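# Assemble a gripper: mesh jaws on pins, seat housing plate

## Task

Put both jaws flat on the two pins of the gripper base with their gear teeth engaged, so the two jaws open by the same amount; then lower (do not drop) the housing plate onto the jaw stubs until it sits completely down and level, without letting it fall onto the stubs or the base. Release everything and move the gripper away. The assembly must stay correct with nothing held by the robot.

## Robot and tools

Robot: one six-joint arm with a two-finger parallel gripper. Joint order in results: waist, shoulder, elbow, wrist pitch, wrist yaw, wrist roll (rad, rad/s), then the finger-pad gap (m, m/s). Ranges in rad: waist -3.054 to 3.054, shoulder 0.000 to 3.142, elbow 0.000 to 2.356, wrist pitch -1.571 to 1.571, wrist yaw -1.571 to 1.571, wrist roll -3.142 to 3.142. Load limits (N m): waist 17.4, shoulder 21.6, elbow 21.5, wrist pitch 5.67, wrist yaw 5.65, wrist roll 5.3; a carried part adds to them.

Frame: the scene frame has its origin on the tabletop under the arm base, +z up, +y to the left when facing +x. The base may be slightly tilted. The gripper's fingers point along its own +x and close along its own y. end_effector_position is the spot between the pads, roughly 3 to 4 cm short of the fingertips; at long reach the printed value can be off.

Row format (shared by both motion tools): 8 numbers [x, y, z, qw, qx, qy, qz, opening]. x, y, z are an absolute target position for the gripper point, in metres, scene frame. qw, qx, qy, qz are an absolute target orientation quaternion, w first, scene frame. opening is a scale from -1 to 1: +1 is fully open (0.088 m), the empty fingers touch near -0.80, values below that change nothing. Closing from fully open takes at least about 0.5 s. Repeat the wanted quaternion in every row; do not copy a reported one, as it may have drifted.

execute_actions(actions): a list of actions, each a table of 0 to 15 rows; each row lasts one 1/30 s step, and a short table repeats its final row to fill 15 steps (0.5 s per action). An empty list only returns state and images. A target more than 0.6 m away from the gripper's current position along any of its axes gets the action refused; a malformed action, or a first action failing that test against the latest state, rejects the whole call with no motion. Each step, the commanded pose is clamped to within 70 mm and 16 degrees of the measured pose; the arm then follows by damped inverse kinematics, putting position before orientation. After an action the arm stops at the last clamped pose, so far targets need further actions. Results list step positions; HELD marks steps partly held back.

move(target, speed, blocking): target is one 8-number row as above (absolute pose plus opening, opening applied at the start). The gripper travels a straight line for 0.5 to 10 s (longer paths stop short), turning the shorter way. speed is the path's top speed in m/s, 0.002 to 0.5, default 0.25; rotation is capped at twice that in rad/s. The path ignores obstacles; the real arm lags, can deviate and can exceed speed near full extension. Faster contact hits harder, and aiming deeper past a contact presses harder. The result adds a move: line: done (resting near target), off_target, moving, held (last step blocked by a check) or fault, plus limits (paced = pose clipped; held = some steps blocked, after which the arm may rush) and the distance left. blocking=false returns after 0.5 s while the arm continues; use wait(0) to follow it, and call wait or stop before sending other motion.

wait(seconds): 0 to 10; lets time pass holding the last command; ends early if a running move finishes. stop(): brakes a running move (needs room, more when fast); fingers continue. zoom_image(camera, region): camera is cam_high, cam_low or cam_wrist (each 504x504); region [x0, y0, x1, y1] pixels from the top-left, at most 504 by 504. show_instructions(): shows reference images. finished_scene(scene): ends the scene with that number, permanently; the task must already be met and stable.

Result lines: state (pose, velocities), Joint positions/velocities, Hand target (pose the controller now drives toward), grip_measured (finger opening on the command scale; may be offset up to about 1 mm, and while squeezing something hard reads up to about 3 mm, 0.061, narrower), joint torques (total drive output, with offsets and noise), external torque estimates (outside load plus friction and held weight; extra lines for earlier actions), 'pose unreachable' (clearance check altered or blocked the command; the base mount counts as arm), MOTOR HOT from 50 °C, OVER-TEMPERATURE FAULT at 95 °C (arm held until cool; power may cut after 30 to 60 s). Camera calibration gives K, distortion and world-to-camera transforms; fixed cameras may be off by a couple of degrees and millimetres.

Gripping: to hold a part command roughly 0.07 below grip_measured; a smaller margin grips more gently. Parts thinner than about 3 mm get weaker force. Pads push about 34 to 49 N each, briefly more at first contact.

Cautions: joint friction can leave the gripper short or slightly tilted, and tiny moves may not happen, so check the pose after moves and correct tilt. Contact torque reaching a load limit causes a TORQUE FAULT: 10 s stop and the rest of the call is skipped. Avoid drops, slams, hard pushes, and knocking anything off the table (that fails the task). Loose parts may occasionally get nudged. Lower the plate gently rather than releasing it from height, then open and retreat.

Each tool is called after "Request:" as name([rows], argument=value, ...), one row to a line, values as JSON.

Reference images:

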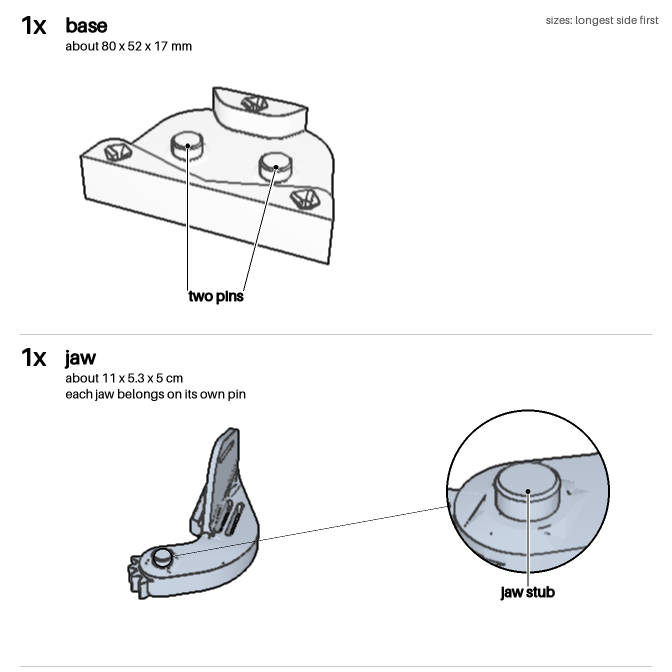

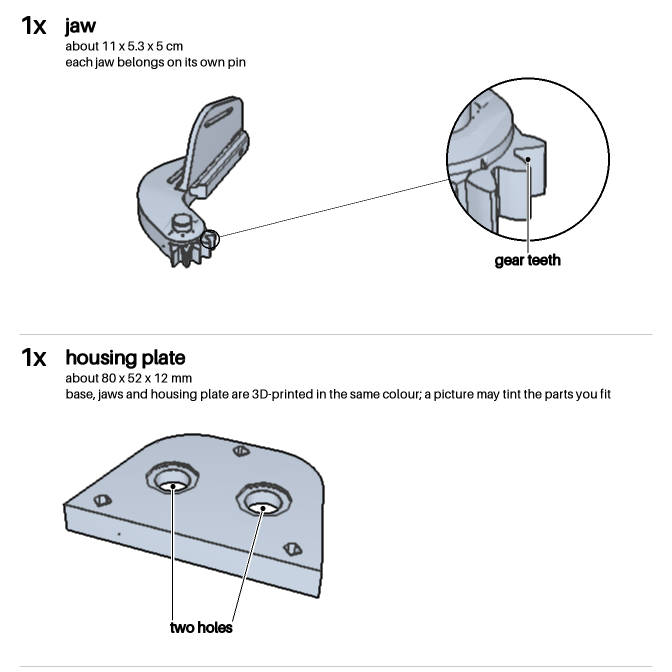

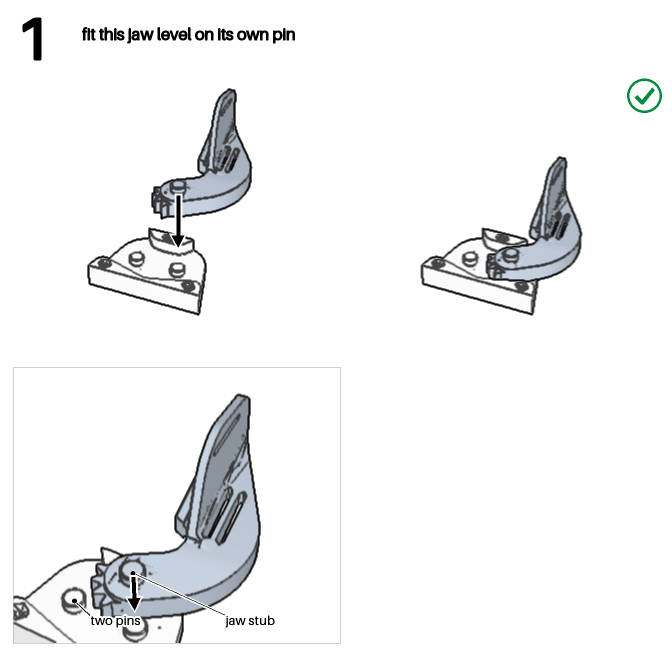

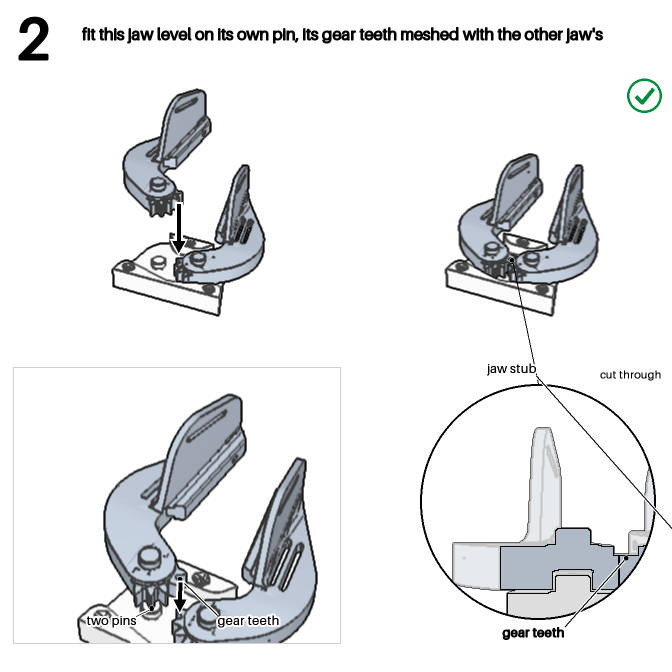

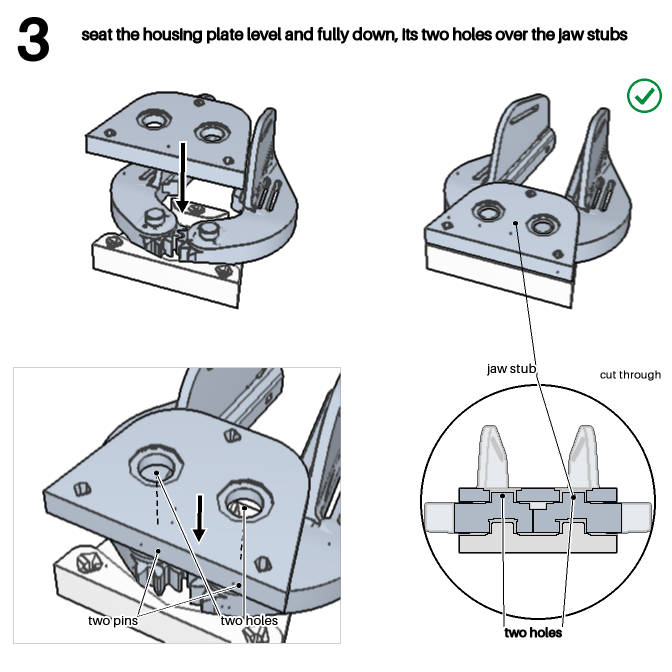

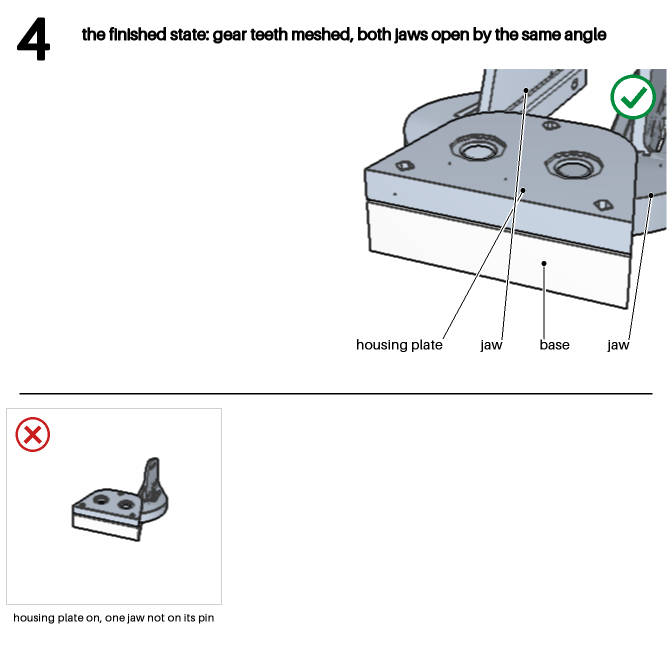

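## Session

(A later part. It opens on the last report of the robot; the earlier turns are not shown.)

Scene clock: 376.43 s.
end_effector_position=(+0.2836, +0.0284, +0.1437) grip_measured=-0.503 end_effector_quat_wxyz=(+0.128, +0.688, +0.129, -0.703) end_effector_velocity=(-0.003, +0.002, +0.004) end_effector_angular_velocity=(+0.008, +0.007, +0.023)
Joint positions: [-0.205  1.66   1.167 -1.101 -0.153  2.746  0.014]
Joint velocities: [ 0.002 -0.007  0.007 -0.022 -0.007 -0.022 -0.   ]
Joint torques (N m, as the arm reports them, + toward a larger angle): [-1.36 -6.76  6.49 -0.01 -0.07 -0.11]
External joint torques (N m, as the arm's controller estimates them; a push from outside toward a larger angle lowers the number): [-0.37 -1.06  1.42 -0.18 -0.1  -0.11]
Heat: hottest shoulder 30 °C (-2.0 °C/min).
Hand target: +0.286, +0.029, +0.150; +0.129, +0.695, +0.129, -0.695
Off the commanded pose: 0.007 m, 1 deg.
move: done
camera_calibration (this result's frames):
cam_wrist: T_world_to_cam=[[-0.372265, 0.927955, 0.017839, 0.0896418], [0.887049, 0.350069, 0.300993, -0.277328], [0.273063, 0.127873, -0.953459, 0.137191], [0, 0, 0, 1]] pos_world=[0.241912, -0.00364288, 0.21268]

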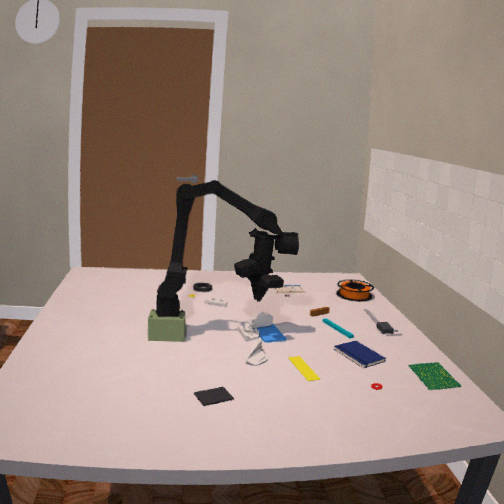

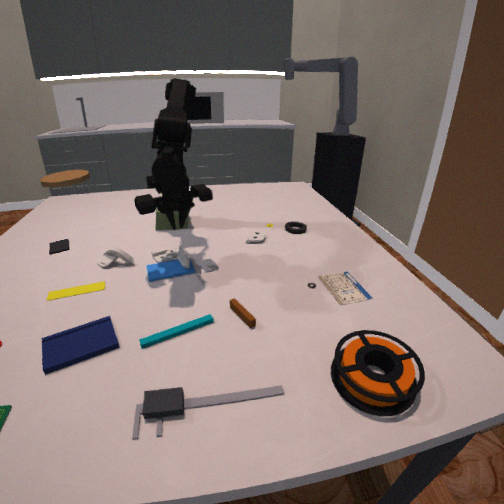

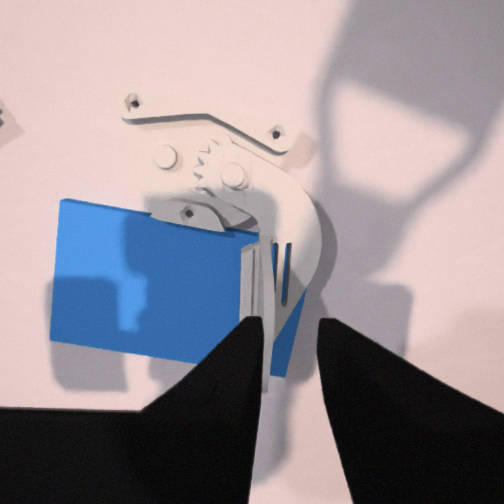

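Request:
zoom_image(camera="cam_low", region=[140, 235, 230, 290])

Request:
zoom_image(camera="cam_high", region=[225, 305, 295, 350])

Region (140, 235, 230, 290) of cam_low's 504x504 image, scaled by 5.600, with more detail than that image has.

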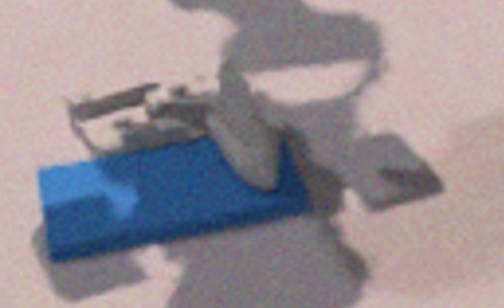

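Region (225, 305, 295, 350) of cam_high's 504x504 image, scaled by 7.200, with more detail than that image has; it fills the top 324 rows of this view, and the rest is white.

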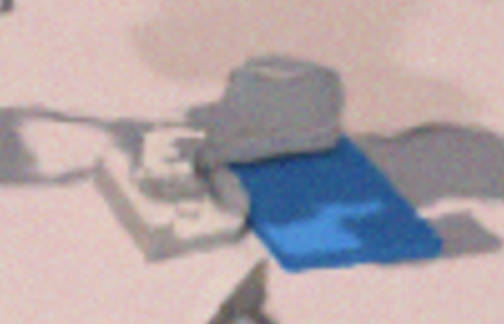

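Request:
move(target=[0.272, -0.1415, 0.14, 0.3642, 0.6061, 0.3642, -0.6061, 0.1], speed=0.25)

Scene clock: 447.57 s.
end_effector_position=(+0.2693, -0.1398, +0.1399) grip_measured=+0.097 end_effector_quat_wxyz=(+0.366, +0.605, +0.362, -0.608) end_effector_velocity=(-0.006, -0.002, +0.000) end_effector_angular_velocity=(+0.006, +0.021, +0.022)
Joint positions: [-0.75   1.83   1.244 -1.065 -0.128  1.483  0.044]
Joint velocities: [-0.012  0.002  0.002 -0.022  0.007 -0.037 -0.   ]
Joint torques (N m, as the arm reports them, + toward a larger angle): [-1.39 -5.27  6.75  0.08  0.08 -0.09]
External joint torques (N m, as the arm's controller estimates them; a push from outside toward a larger angle lowers the number): [-0.34  1.25  1.53 -0.19  0.01 -0.09]
Heat: hottest shoulder 33 °C (+2.0 °C/min).
Hand target: +0.271, -0.142, +0.140; +0.366, +0.605, +0.362, -0.608
Off the commanded pose: 0.003 m, 0 deg.
move: done
camera_calibration (this result's frames):
cam_wrist: T_world_to_cam=[[-0.890576, 0.454715, 0.0104362, 0.314928], [0.434429, 0.843602, 0.315607, -0.0157903], [0.134707, 0.285606, -0.948833, 0.217664], [0, 0, 0, 1]] pos_world=[0.258007, -0.192048, 0.208224]

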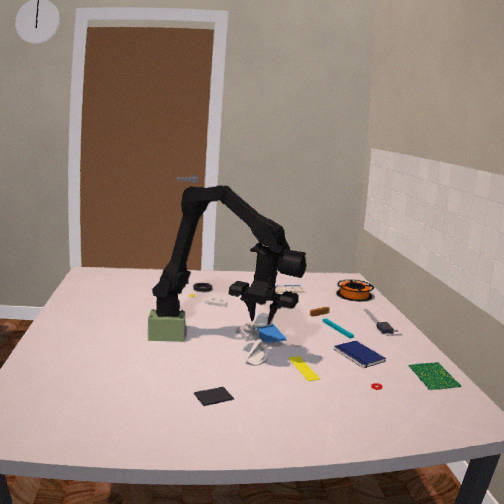

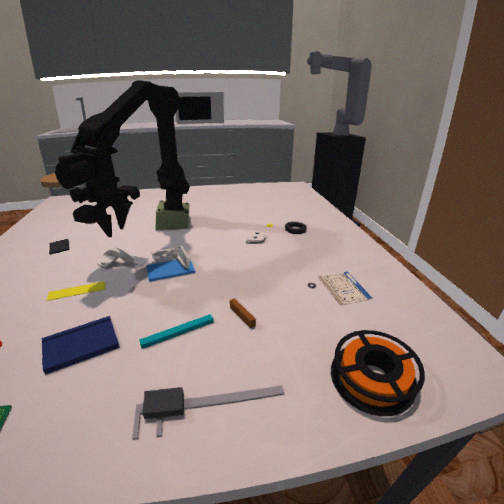

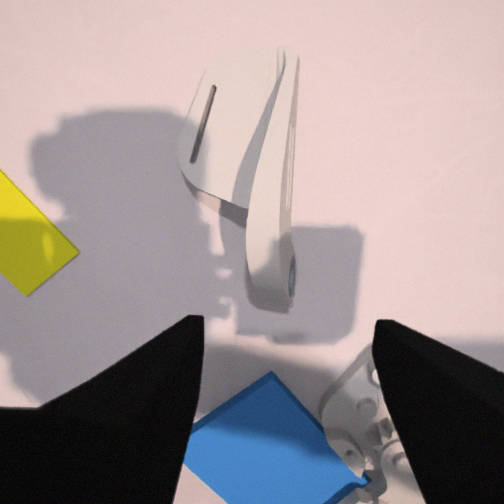

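Request:
move(target=[0.266, -0.1445, 0.058, 0.3642, 0.6061, 0.3642, -0.6061, 0.1], speed=0.08)

Request:
zoom_image(camera="cam_low", region=[70, 200, 190, 290])

Scene clock: 465.93 s.
end_effector_position=(+0.2689, -0.1471, +0.0627) grip_measured=+0.097 end_effector_quat_wxyz=(+0.370, +0.607, +0.359, -0.604) end_effector_velocity=(-0.001, +0.001, -0.002) end_effector_angular_velocity=(+0.007, -0.002, +0.005)
Joint positions: [-0.738  1.953  1.064 -0.748 -0.131  1.494  0.044]
Joint velocities: [-0.002  0.002 -0.007  0.007 -0.007 -0.007 -0.   ]
Joint torques (N m, as the arm reports them, + toward a larger angle): [-0.92 -5.4   3.79  0.4  -0.07  0.08]
External joint torques (N m, as the arm's controller estimates them; a push from outside toward a larger angle lowers the number): [ 0.14  1.41 -0.9   0.08 -0.12  0.09]
Heat: hottest shoulder 32 °C (+0.0 °C/min).
Hand target: +0.267, -0.145, +0.058; +0.364, +0.606, +0.364, -0.606
Off the commanded pose: 0.006 m, 1 deg.
move: done
camera_calibration (this result's frames):
cam_wrist: T_world_to_cam=[[-0.891602, 0.452814, -0.0022716, 0.319538], [0.428838, 0.845982, 0.316878, 0.0166603], [0.145409, 0.281555, -0.948464, 0.143061], [0, 0, 0, 1]] pos_world=[0.256954, -0.199065, 0.131135]

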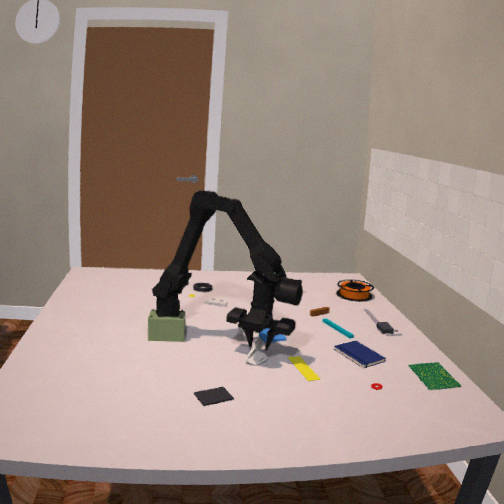

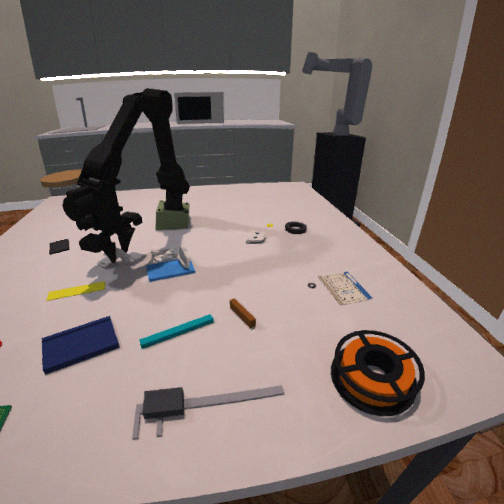

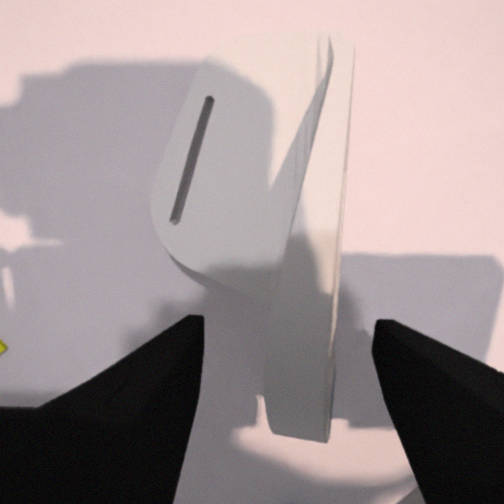

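Region (70, 200, 190, 290) of cam_low's 504x504 image, scaled by 4.200, with more detail than that image has; it fills the top 378 rows of this view, and the rest is white.

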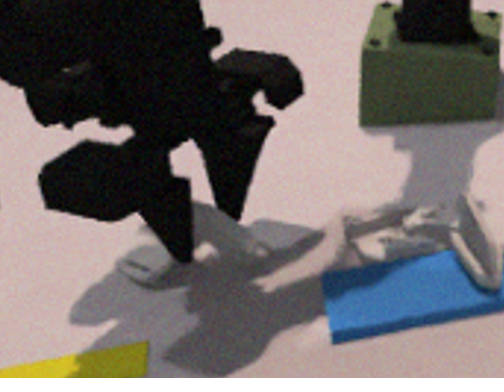

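Request:
move(target=[0.266, -0.1445, 0.058, 0.3642, 0.6061, 0.3642, -0.6061, -0.62], speed=0.05)

Scene clock: 470.33 s.
end_effector_position=(+0.2686, -0.1470, +0.0620) grip_measured=-0.595 end_effector_quat_wxyz=(+0.370, +0.607, +0.360, -0.605) end_effector_velocity=(-0.003, +0.002, +0.001) end_effector_angular_velocity=(+0.010, +0.002, +0.004)
Joint positions: [-0.738  1.954  1.062 -0.745 -0.131  1.494  0.01 ]
Joint velocities: [-0.002 -0.007 -0.007 -0.007 -0.007 -0.007 -0.   ]
Joint torques (N m, as the arm reports them, + toward a larger angle): [-0.76 -5.69  3.49  0.32 -0.06  0.06]
External joint torques (N m, as the arm's controller estimates them; a push from outside toward a larger angle lowers the number): [ 0.21  1.04 -1.09  0.03 -0.11  0.06]
Heat: hottest shoulder 32 °C (+0.0 °C/min).
Hand target: +0.266, -0.144, +0.058; +0.364, +0.606, +0.364, -0.606
Off the commanded pose: 0.005 m, 1 deg.
move: done
camera_calibration (this result's frames):
cam_wrist: T_world_to_cam=[[-0.891557, 0.452906, -0.001519, 0.319191], [0.429127, 0.84581, 0.316947, 0.0168524], [0.144832, 0.281925, -0.948442, 0.142596], [0, 0, 0, 1]] pos_world=[0.256693, -0.199019, 0.130387]

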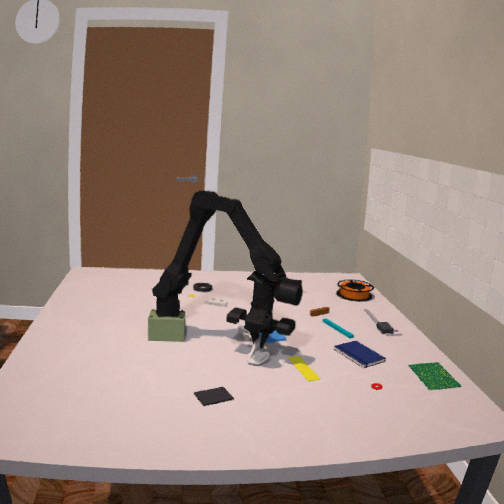

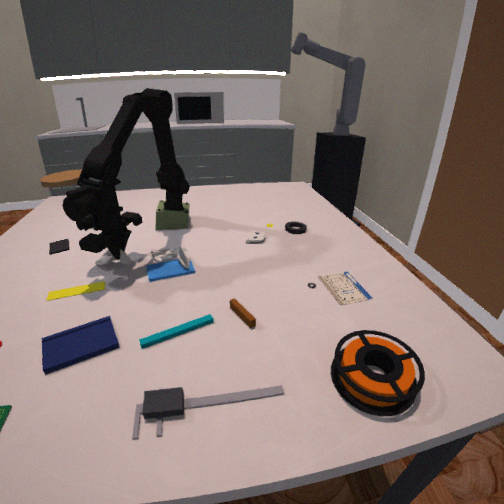

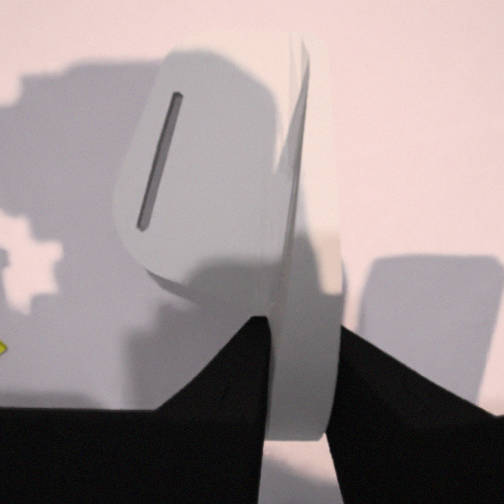

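Request:
move(target=[0.266, -0.1445, 0.085, 0.3642, 0.6061, 0.3642, -0.6061, -0.67], speed=0.05)

Request:
move(target=[0.262, -0.142, 0.075, 0.5930, 0.7045, 0.0616, -0.3851, -0.67], speed=0.2)

Scene clock: 492.53 s.
end_effector_position=(+0.2618, -0.1421, +0.0777) grip_measured=-0.595 end_effector_quat_wxyz=(+0.356, +0.602, +0.371, -0.611) end_effector_velocity=(-0.000, +0.001, +0.001) end_effector_angular_velocity=(+0.007, -0.002, -0.010)
Joint positions: [-0.744  1.923  1.092 -0.846 -0.131  1.487  0.01 ]
Joint velocities: [-0.002 -0.002  0.002 -0.007 -0.007  0.007 -0.   ]
Joint torques (N m, as the arm reports them, + toward a larger angle): [-1.37 -8.09  6.24  0.04  0.   -0.1 ]
External joint torques (N m, as the arm's controller estimates them; a push from outside toward a larger angle lowers the number): [-0.37 -1.4   1.42 -0.24 -0.05 -0.1 ]
Heat: hottest shoulder 32 °C (-1.0 °C/min).
Hand target: +0.266, -0.144, +0.085; +0.364, +0.606, +0.364, -0.606
Off the commanded pose: 0.009 m, 1 deg.
move: off_target
camera_calibration (this result's frames):
cam_wrist: T_world_to_cam=[[-0.889509, 0.455457, 0.0364956, 0.307756], [0.44208, 0.837687, 0.320694, 0.00579908], [0.11549, 0.301394, -0.94648, 0.167342], [0, 0, 0, 1]] pos_world=[0.251862, -0.195463, 0.145294]

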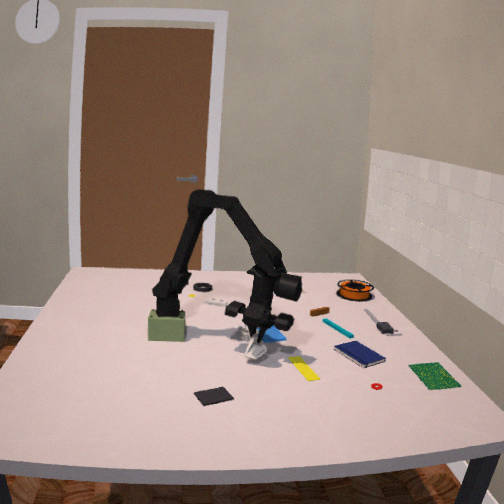

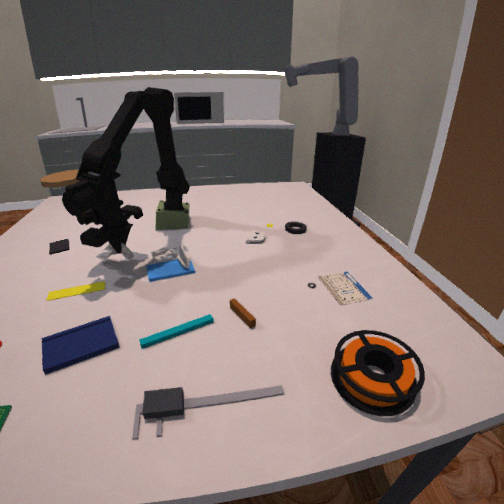

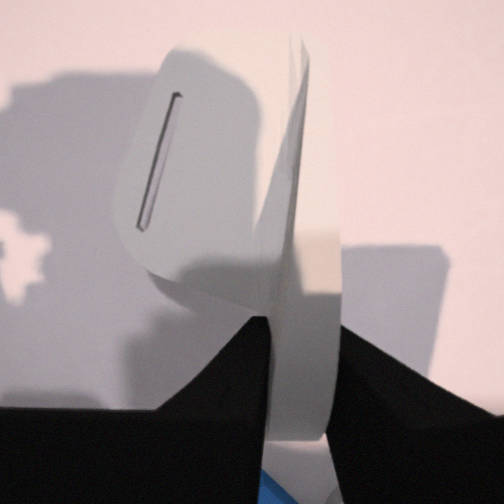

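Scene clock: 495.37 s.
end_effector_position=(+0.2635, -0.1425, +0.0786) grip_measured=-0.595 end_effector_quat_wxyz=(+0.596, +0.703, +0.060, -0.384) end_effector_velocity=(-0.005, -0.001, -0.004) end_effector_angular_velocity=(+0.008, +0.008, -0.019)
Joint positions: [-0.752  1.601  0.242  0.628 -0.151  1.616  0.01 ]
Joint velocities: [-0.007  0.007 -0.012  0.007  0.007  0.007 -0.   ]
Joint torques (N m, as the arm reports them, + toward a larger angle): [-0.43 -3.03  3.45  1.76  0.22  0.01]
External joint torques (N m, as the arm's controller estimates them; a push from outside toward a larger angle lowers the number): [ 0.21  0.74 -0.66  0.28  0.15  0.06]
Heat: hottest shoulder 32 °C (-1.0 °C/min).
Hand target: +0.262, -0.142, +0.076; +0.594, +0.702, +0.061, -0.387
Off the commanded pose: 0.004 m, 0 deg.
move: done
camera_calibration (this result's frames):
cam_wrist: T_world_to_cam=[[-0.559212, 0.271447, -0.783325, 0.260637], [0.212454, 0.960245, 0.181086, 0.0940562], [0.80134, -0.0651553, -0.59465, -0.0924864], [0, 0, 0, 1]] pos_world=[0.199882, -0.167092, 0.132134]

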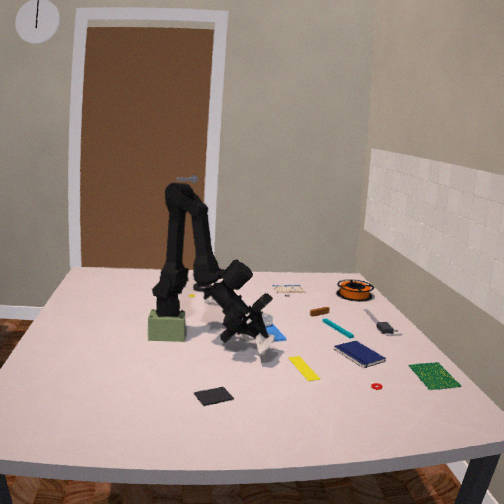

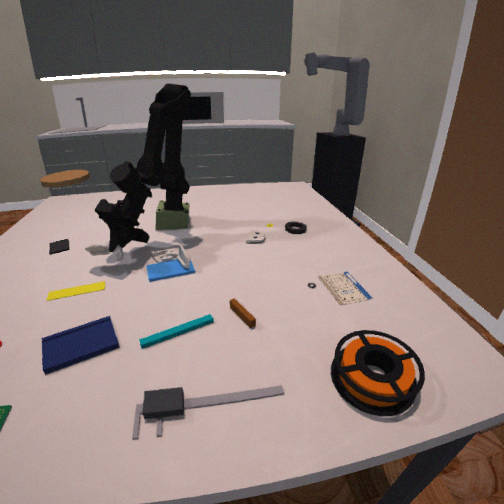

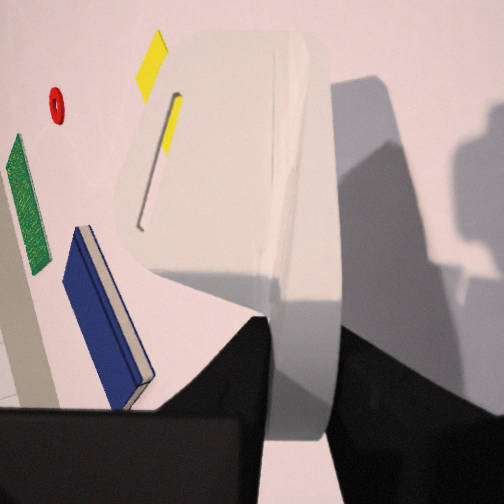

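Request:
move(target=[0.286, -0.156, 0.056, 0.5930, 0.7045, 0.0616, -0.3851, -0.67], speed=0.05)

Request:
zoom_image(camera="cam_high", region=[200, 280, 320, 380])

Request:
zoom_image(camera="cam_low", region=[60, 200, 180, 300])

Scene clock: 507.83 s.
end_effector_position=(+0.2828, -0.1546, +0.0551) grip_measured=-0.595 end_effector_quat_wxyz=(+0.591, +0.705, +0.064, -0.387) end_effector_velocity=(+0.003, -0.002, +0.000) end_effector_angular_velocity=(-0.007, -0.010, +0.010)
Joint positions: [-0.738  1.83   0.312  0.776 -0.145  1.63   0.01 ]
Joint velocities: [-0.002  0.017  0.007  0.022 -0.007 -0.007 -0.   ]
Joint torques (N m, as the arm reports them, + toward a larger angle): [-0.76 -3.76  4.67  1.69  0.19  0.04]
External joint torques (N m, as the arm's controller estimates them; a push from outside toward a larger angle lowers the number): [-0.03  0.91  1.27  0.21  0.12  0.08]
Heat: hottest shoulder 31 °C (-2.0 °C/min).
Hand target: +0.286, -0.156, +0.056; +0.593, +0.705, +0.061, -0.385
Off the commanded pose: 0.004 m, 0 deg.
move: done
camera_calibration (this result's frames):
cam_wrist: T_world_to_cam=[[-0.564529, 0.281663, -0.775869, 0.258968], [0.21481, 0.957721, 0.191383, 0.104201], [0.796971, -0.0586231, -0.601165, -0.120048], [0, 0, 0, 1]] pos_world=[0.219487, -0.179775, 0.108814]

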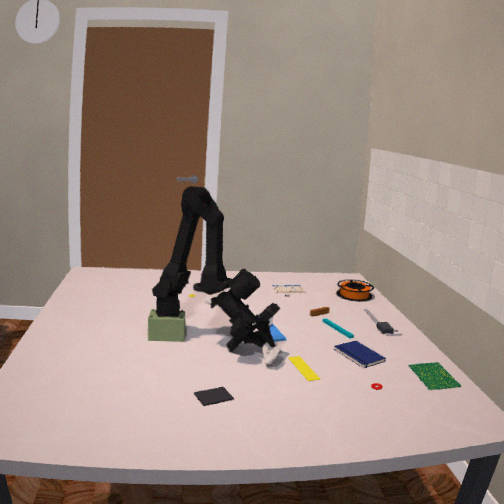

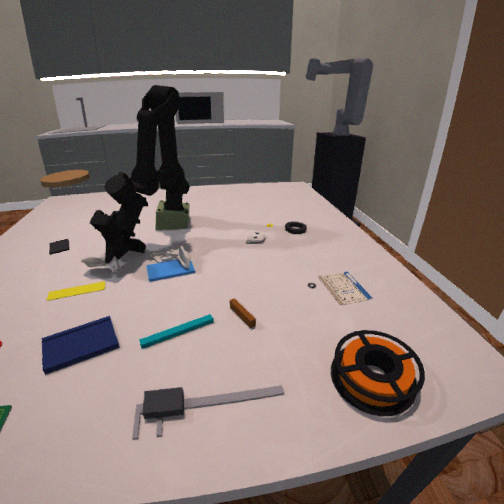

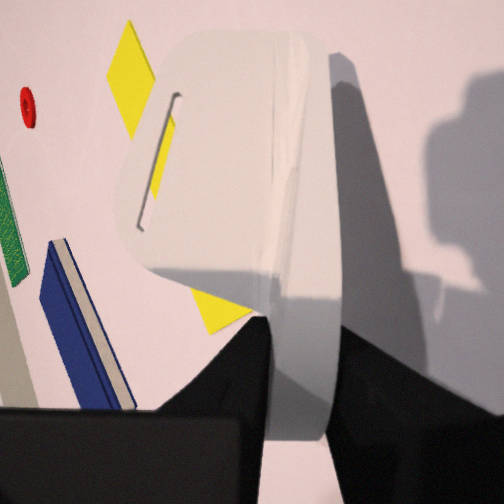

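Region (200, 280, 320, 380) of cam_high's 504x504 image, scaled by 4.200, with more detail than that image has.

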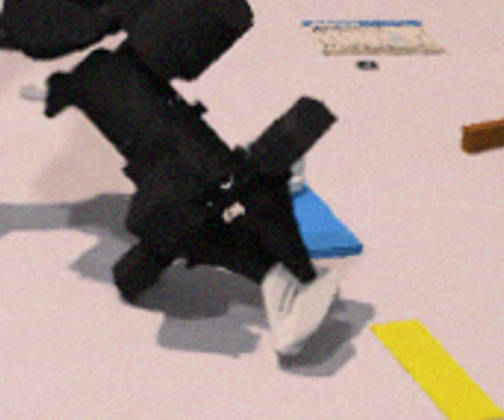

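Region (60, 200, 180, 300) of cam_low's 504x504 image, scaled by 4.200, with more detail than that image has.

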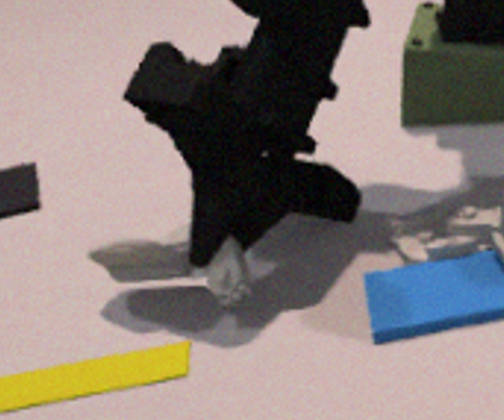

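Request:
move(target=[0.286, -0.156, 0.046, 0.5930, 0.7045, 0.0616, -0.3851, -0.67], speed=0.015)

Request:
zoom_image(camera="cam_high", region=[200, 280, 320, 380])

Request:
zoom_image(camera="cam_low", region=[60, 200, 180, 300])

Scene clock: 514.60 s.
end_effector_position=(+0.2878, -0.1583, +0.0560) grip_measured=-0.595 end_effector_quat_wxyz=(+0.600, +0.704, +0.051, -0.377) end_effector_velocity=(+0.002, -0.001, +0.001) end_effector_angular_velocity=(+0.003, -0.015, +0.001)
Joint positions: [-0.736  1.871  0.313  0.855 -0.138  1.631  0.01 ]
Joint velocities: [-0.002  0.012  0.002  0.022 -0.007  0.007  0.   ]
Joint torques (N m, as the arm reports them, + toward a larger angle): [-0.04 -1.34  3.5   1.21  0.14  0.13]
External joint torques (N m, as the arm's controller estimates them; a push from outside toward a larger angle lowers the number): [ 0.71  3.45  0.22 -0.3   0.07  0.18]
Heat: hottest shoulder 30 °C (-3.0 °C/min).
Hand target: +0.286, -0.156, +0.046; +0.593, +0.704, +0.062, -0.385
Off the commanded pose: 0.010 m, 2 deg.
move: off_target
camera_calibration (this result's frames):
cam_wrist: T_world_to_cam=[[-0.540314, 0.262988, -0.799311, 0.254924], [0.209112, 0.962072, 0.175185, 0.109685], [0.815066, -0.0724903, -0.574815, -0.132588], [0, 0, 0, 1]] pos_world=[0.22287, -0.182178, 0.108335]

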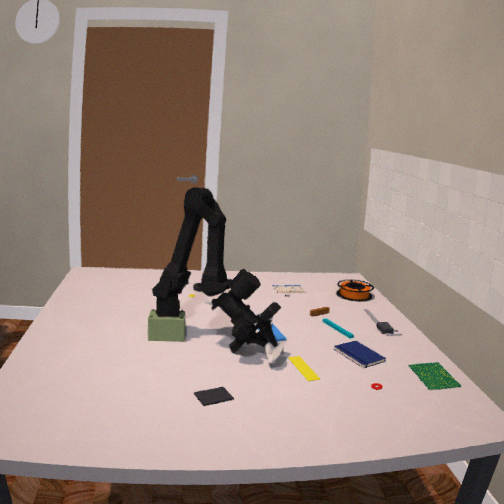

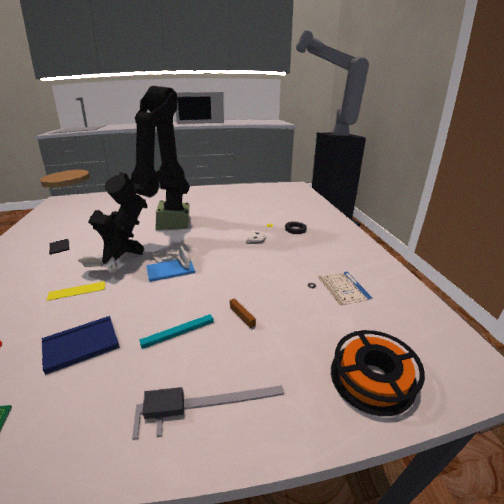

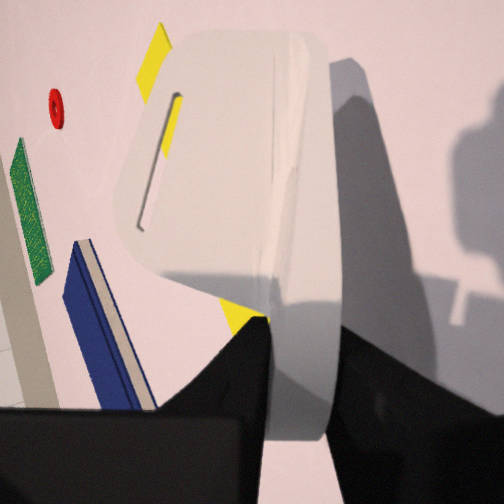

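Region (200, 280, 320, 380) of cam_high's 504x504 image, scaled by 4.200, with more detail than that image has.

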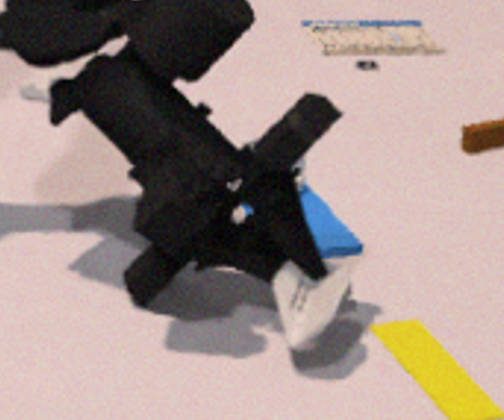

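Region (60, 200, 180, 300) of cam_low's 504x504 image, scaled by 4.200, with more detail than that image has.

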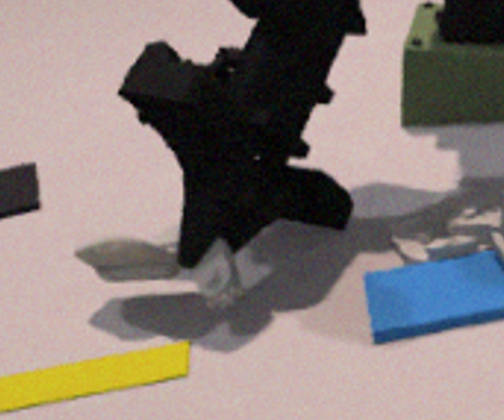

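Request:
move(target=[0.283, -0.154, 0.066, 0.5610, 0.6974, 0.1168, -0.4304, -0.67], speed=0.04)

Request:
move(target=[0.283, -0.154, 0.050, 0.5610, 0.6974, 0.1168, -0.4304, -0.67], speed=0.015)

Request:
zoom_image(camera="cam_high", region=[200, 280, 320, 380])

Request:
zoom_image(camera="cam_low", region=[60, 200, 180, 300])

Scene clock: 533.07 s.
end_effector_position=(+0.2785, -0.1514, +0.0589) grip_measured=-0.595 end_effector_quat_wxyz=(+0.555, +0.697, +0.124, -0.437) end_effector_velocity=(-0.003, +0.003, -0.001) end_effector_angular_velocity=(+0.022, +0.012, +0.010)
Joint positions: [-0.743  1.711  0.425  0.37  -0.154  1.603  0.01 ]
Joint velocities: [-0.007 -0.012  0.002 -0.037 -0.022 -0.007 -0.   ]
Joint torques (N m, as the arm reports them, + toward a larger angle): [-1.3  -5.81  5.48  1.22 -0.04 -0.16]
External joint torques (N m, as the arm's controller estimates them; a push from outside toward a larger angle lowers the number): [-0.54 -1.13  1.22 -0.09 -0.1  -0.13]
Heat: hottest shoulder 29 °C (-3.0 °C/min).
Hand target: +0.283, -0.154, +0.066; +0.561, +0.698, +0.117, -0.430
Off the commanded pose: 0.009 m, 1 deg.
move: off_target
camera_calibration (this result's frames):
cam_wrist: T_world_to_cam=[[-0.67234, 0.34144, -0.656794, 0.290636], [0.249639, 0.939876, 0.233054, 0.0865198], [0.696878, -0.00726953, -0.717152, -0.0717061], [0, 0, 0, 1]] pos_world=[0.223778, -0.181074, 0.1193]

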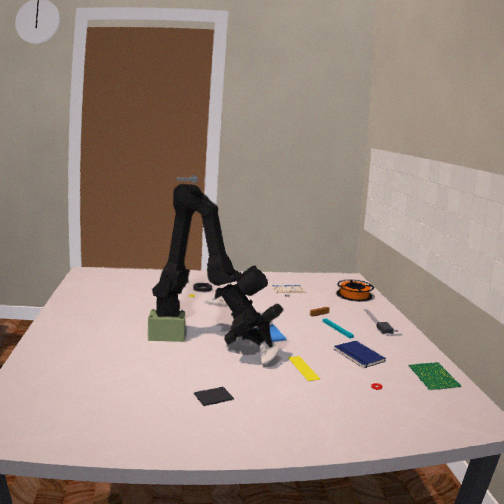

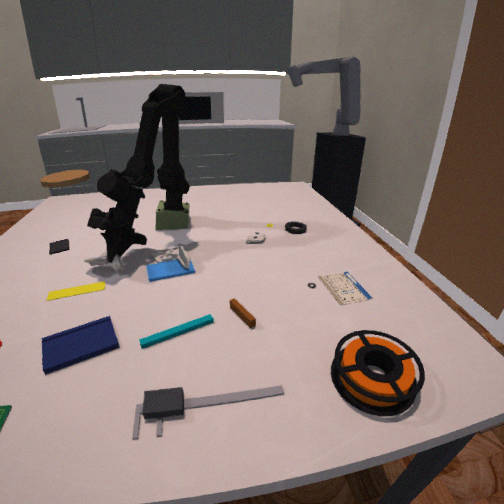

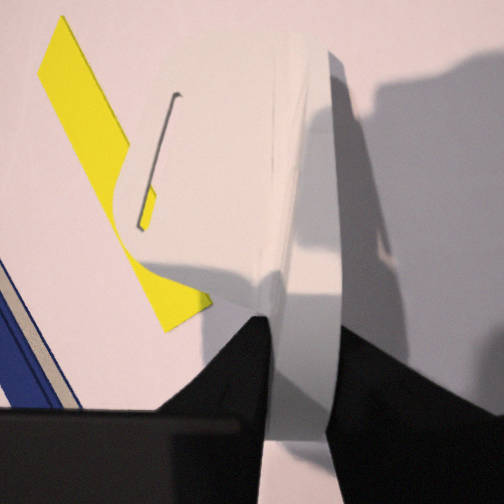

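Scene clock: 534.03 s.
end_effector_position=(+0.2848, -0.1549, +0.0533) grip_measured=-0.595 end_effector_quat_wxyz=(+0.563, +0.698, +0.115, -0.427) end_effector_velocity=(+0.000, -0.000, -0.003) end_effector_angular_velocity=(+0.004, +0.006, +0.007)
Joint positions: [-0.739  1.77   0.423  0.461 -0.153  1.606  0.01 ]
Joint velocities: [-0.002  0.017  0.002  0.007 -0.007 -0.007  0.   ]
Joint torques (N m, as the arm reports them, + toward a larger angle): [-0.59 -3.95  3.35  1.53  0.21 -0.02]
External joint torques (N m, as the arm's controller estimates them; a push from outside toward a larger angle lowers the number): [ 0.21  0.96 -0.75  0.17  0.15  0.02]
Heat: hottest shoulder 29 °C (-3.0 °C/min).
Hand target: +0.283, -0.154, +0.050; +0.561, +0.697, +0.117, -0.430
Off the commanded pose: 0.004 m, 0 deg.
move: done
camera_calibration (this result's frames):
cam_wrist: T_world_to_cam=[[-0.657499, 0.328167, -0.678234, 0.287245], [0.238877, 0.944519, 0.225436, 0.0937042], [0.714586, -0.0137913, -0.699412, -0.0871615], [0, 0, 0, 1]] pos_world=[0.228764, -0.183972, 0.112733]

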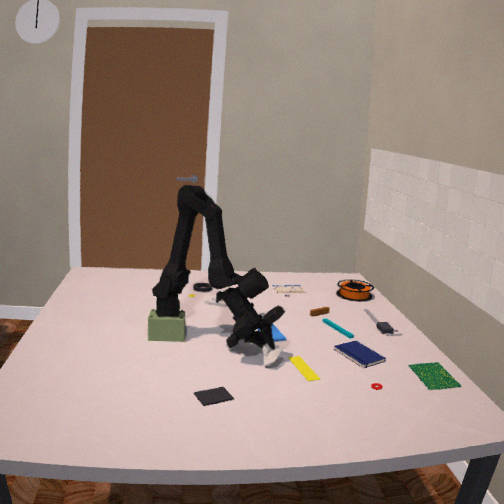

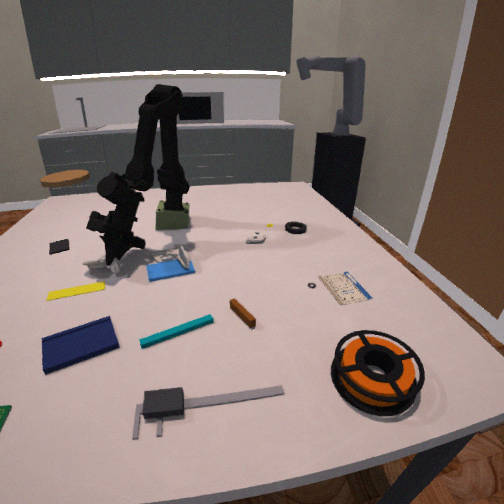

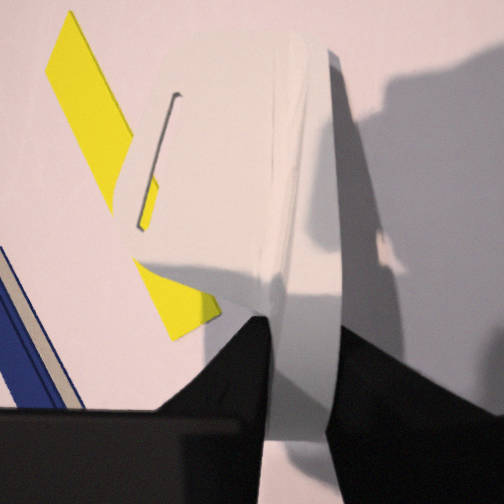

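Region (200, 280, 320, 380) of cam_high's 504x504 image, scaled by 4.200, with more detail than that image has.

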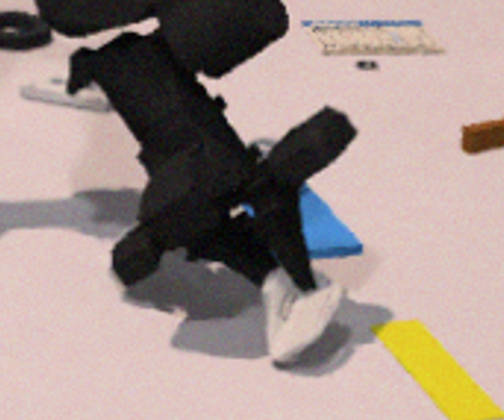

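Region (60, 200, 180, 300) of cam_low's 504x504 image, scaled by 4.200, with more detail than that image has.

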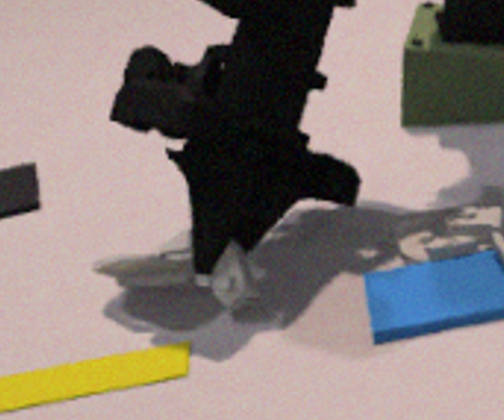

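Request:
move(target=[0.283, -0.154, 0.0462, 0.5610, 0.6974, 0.1168, -0.4304, -0.67], speed=0.008)

Request:
zoom_image(camera="cam_low", region=[60, 200, 180, 300])

Scene clock: 538.87 s.
end_effector_position=(+0.2865, -0.1557, +0.0514) grip_measured=-0.595 end_effector_quat_wxyz=(+0.565, +0.698, +0.112, -0.425) end_effector_velocity=(+0.000, +0.004, -0.002) end_effector_angular_velocity=(+0.020, -0.007, +0.012)
Joint positions: [-0.737  1.788  0.421  0.491 -0.153  1.608  0.01 ]
Joint velocities: [ 0.002  0.002 -0.007  0.007 -0.022  0.007 -0.   ]
Joint torques (N m, as the arm reports them, + toward a larger angle): [-0.52 -3.54  3.19  1.39  0.21  0.03]
External joint torques (N m, as the arm's controller estimates them; a push from outside toward a larger angle lowers the number): [ 0.21  1.35 -0.72  0.05  0.17  0.07]
Heat: hottest shoulder 29 °C (-3.0 °C/min).
Hand target: +0.283, -0.154, +0.046; +0.561, +0.697, +0.117, -0.430
Off the commanded pose: 0.007 m, 1 deg.
move: done
camera_calibration (this result's frames):
cam_wrist: T_world_to_cam=[[-0.65224, 0.324691, -0.684952, 0.285669], [0.236115, 0.945685, 0.223448, 0.095521], [0.720301, -0.0159859, -0.693478, -0.091964], [0, 0, 0, 1]] pos_world=[0.230012, -0.184557, 0.11055]

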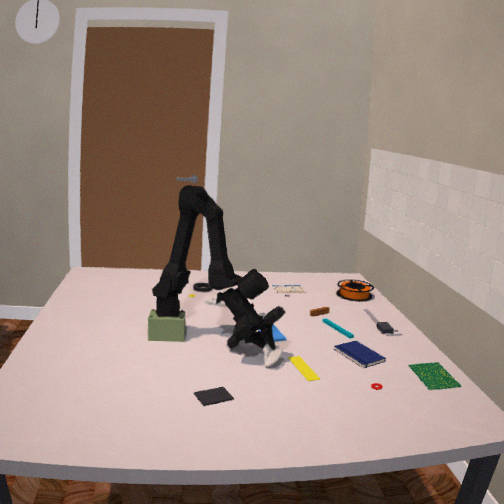

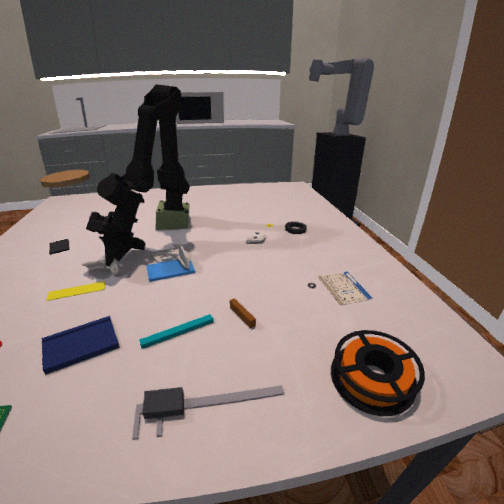

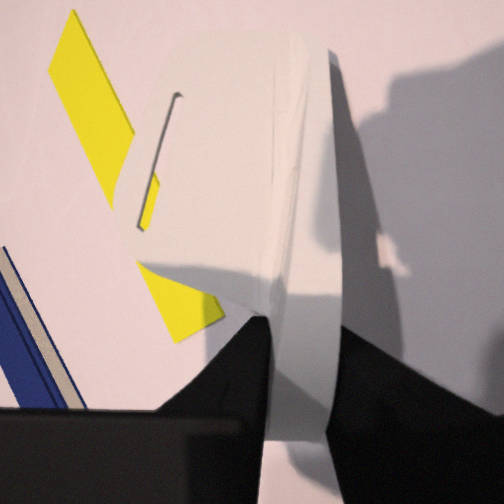

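Region (60, 200, 180, 300) of cam_low's 504x504 image, scaled by 4.200, with more detail than that image has.

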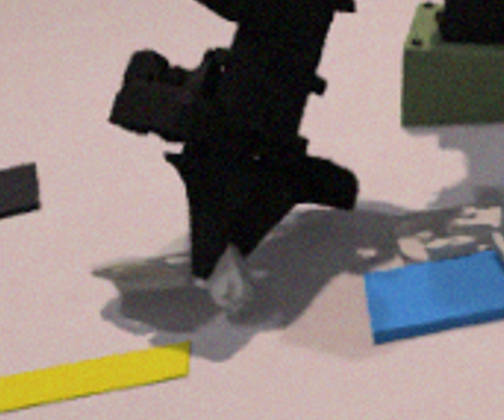

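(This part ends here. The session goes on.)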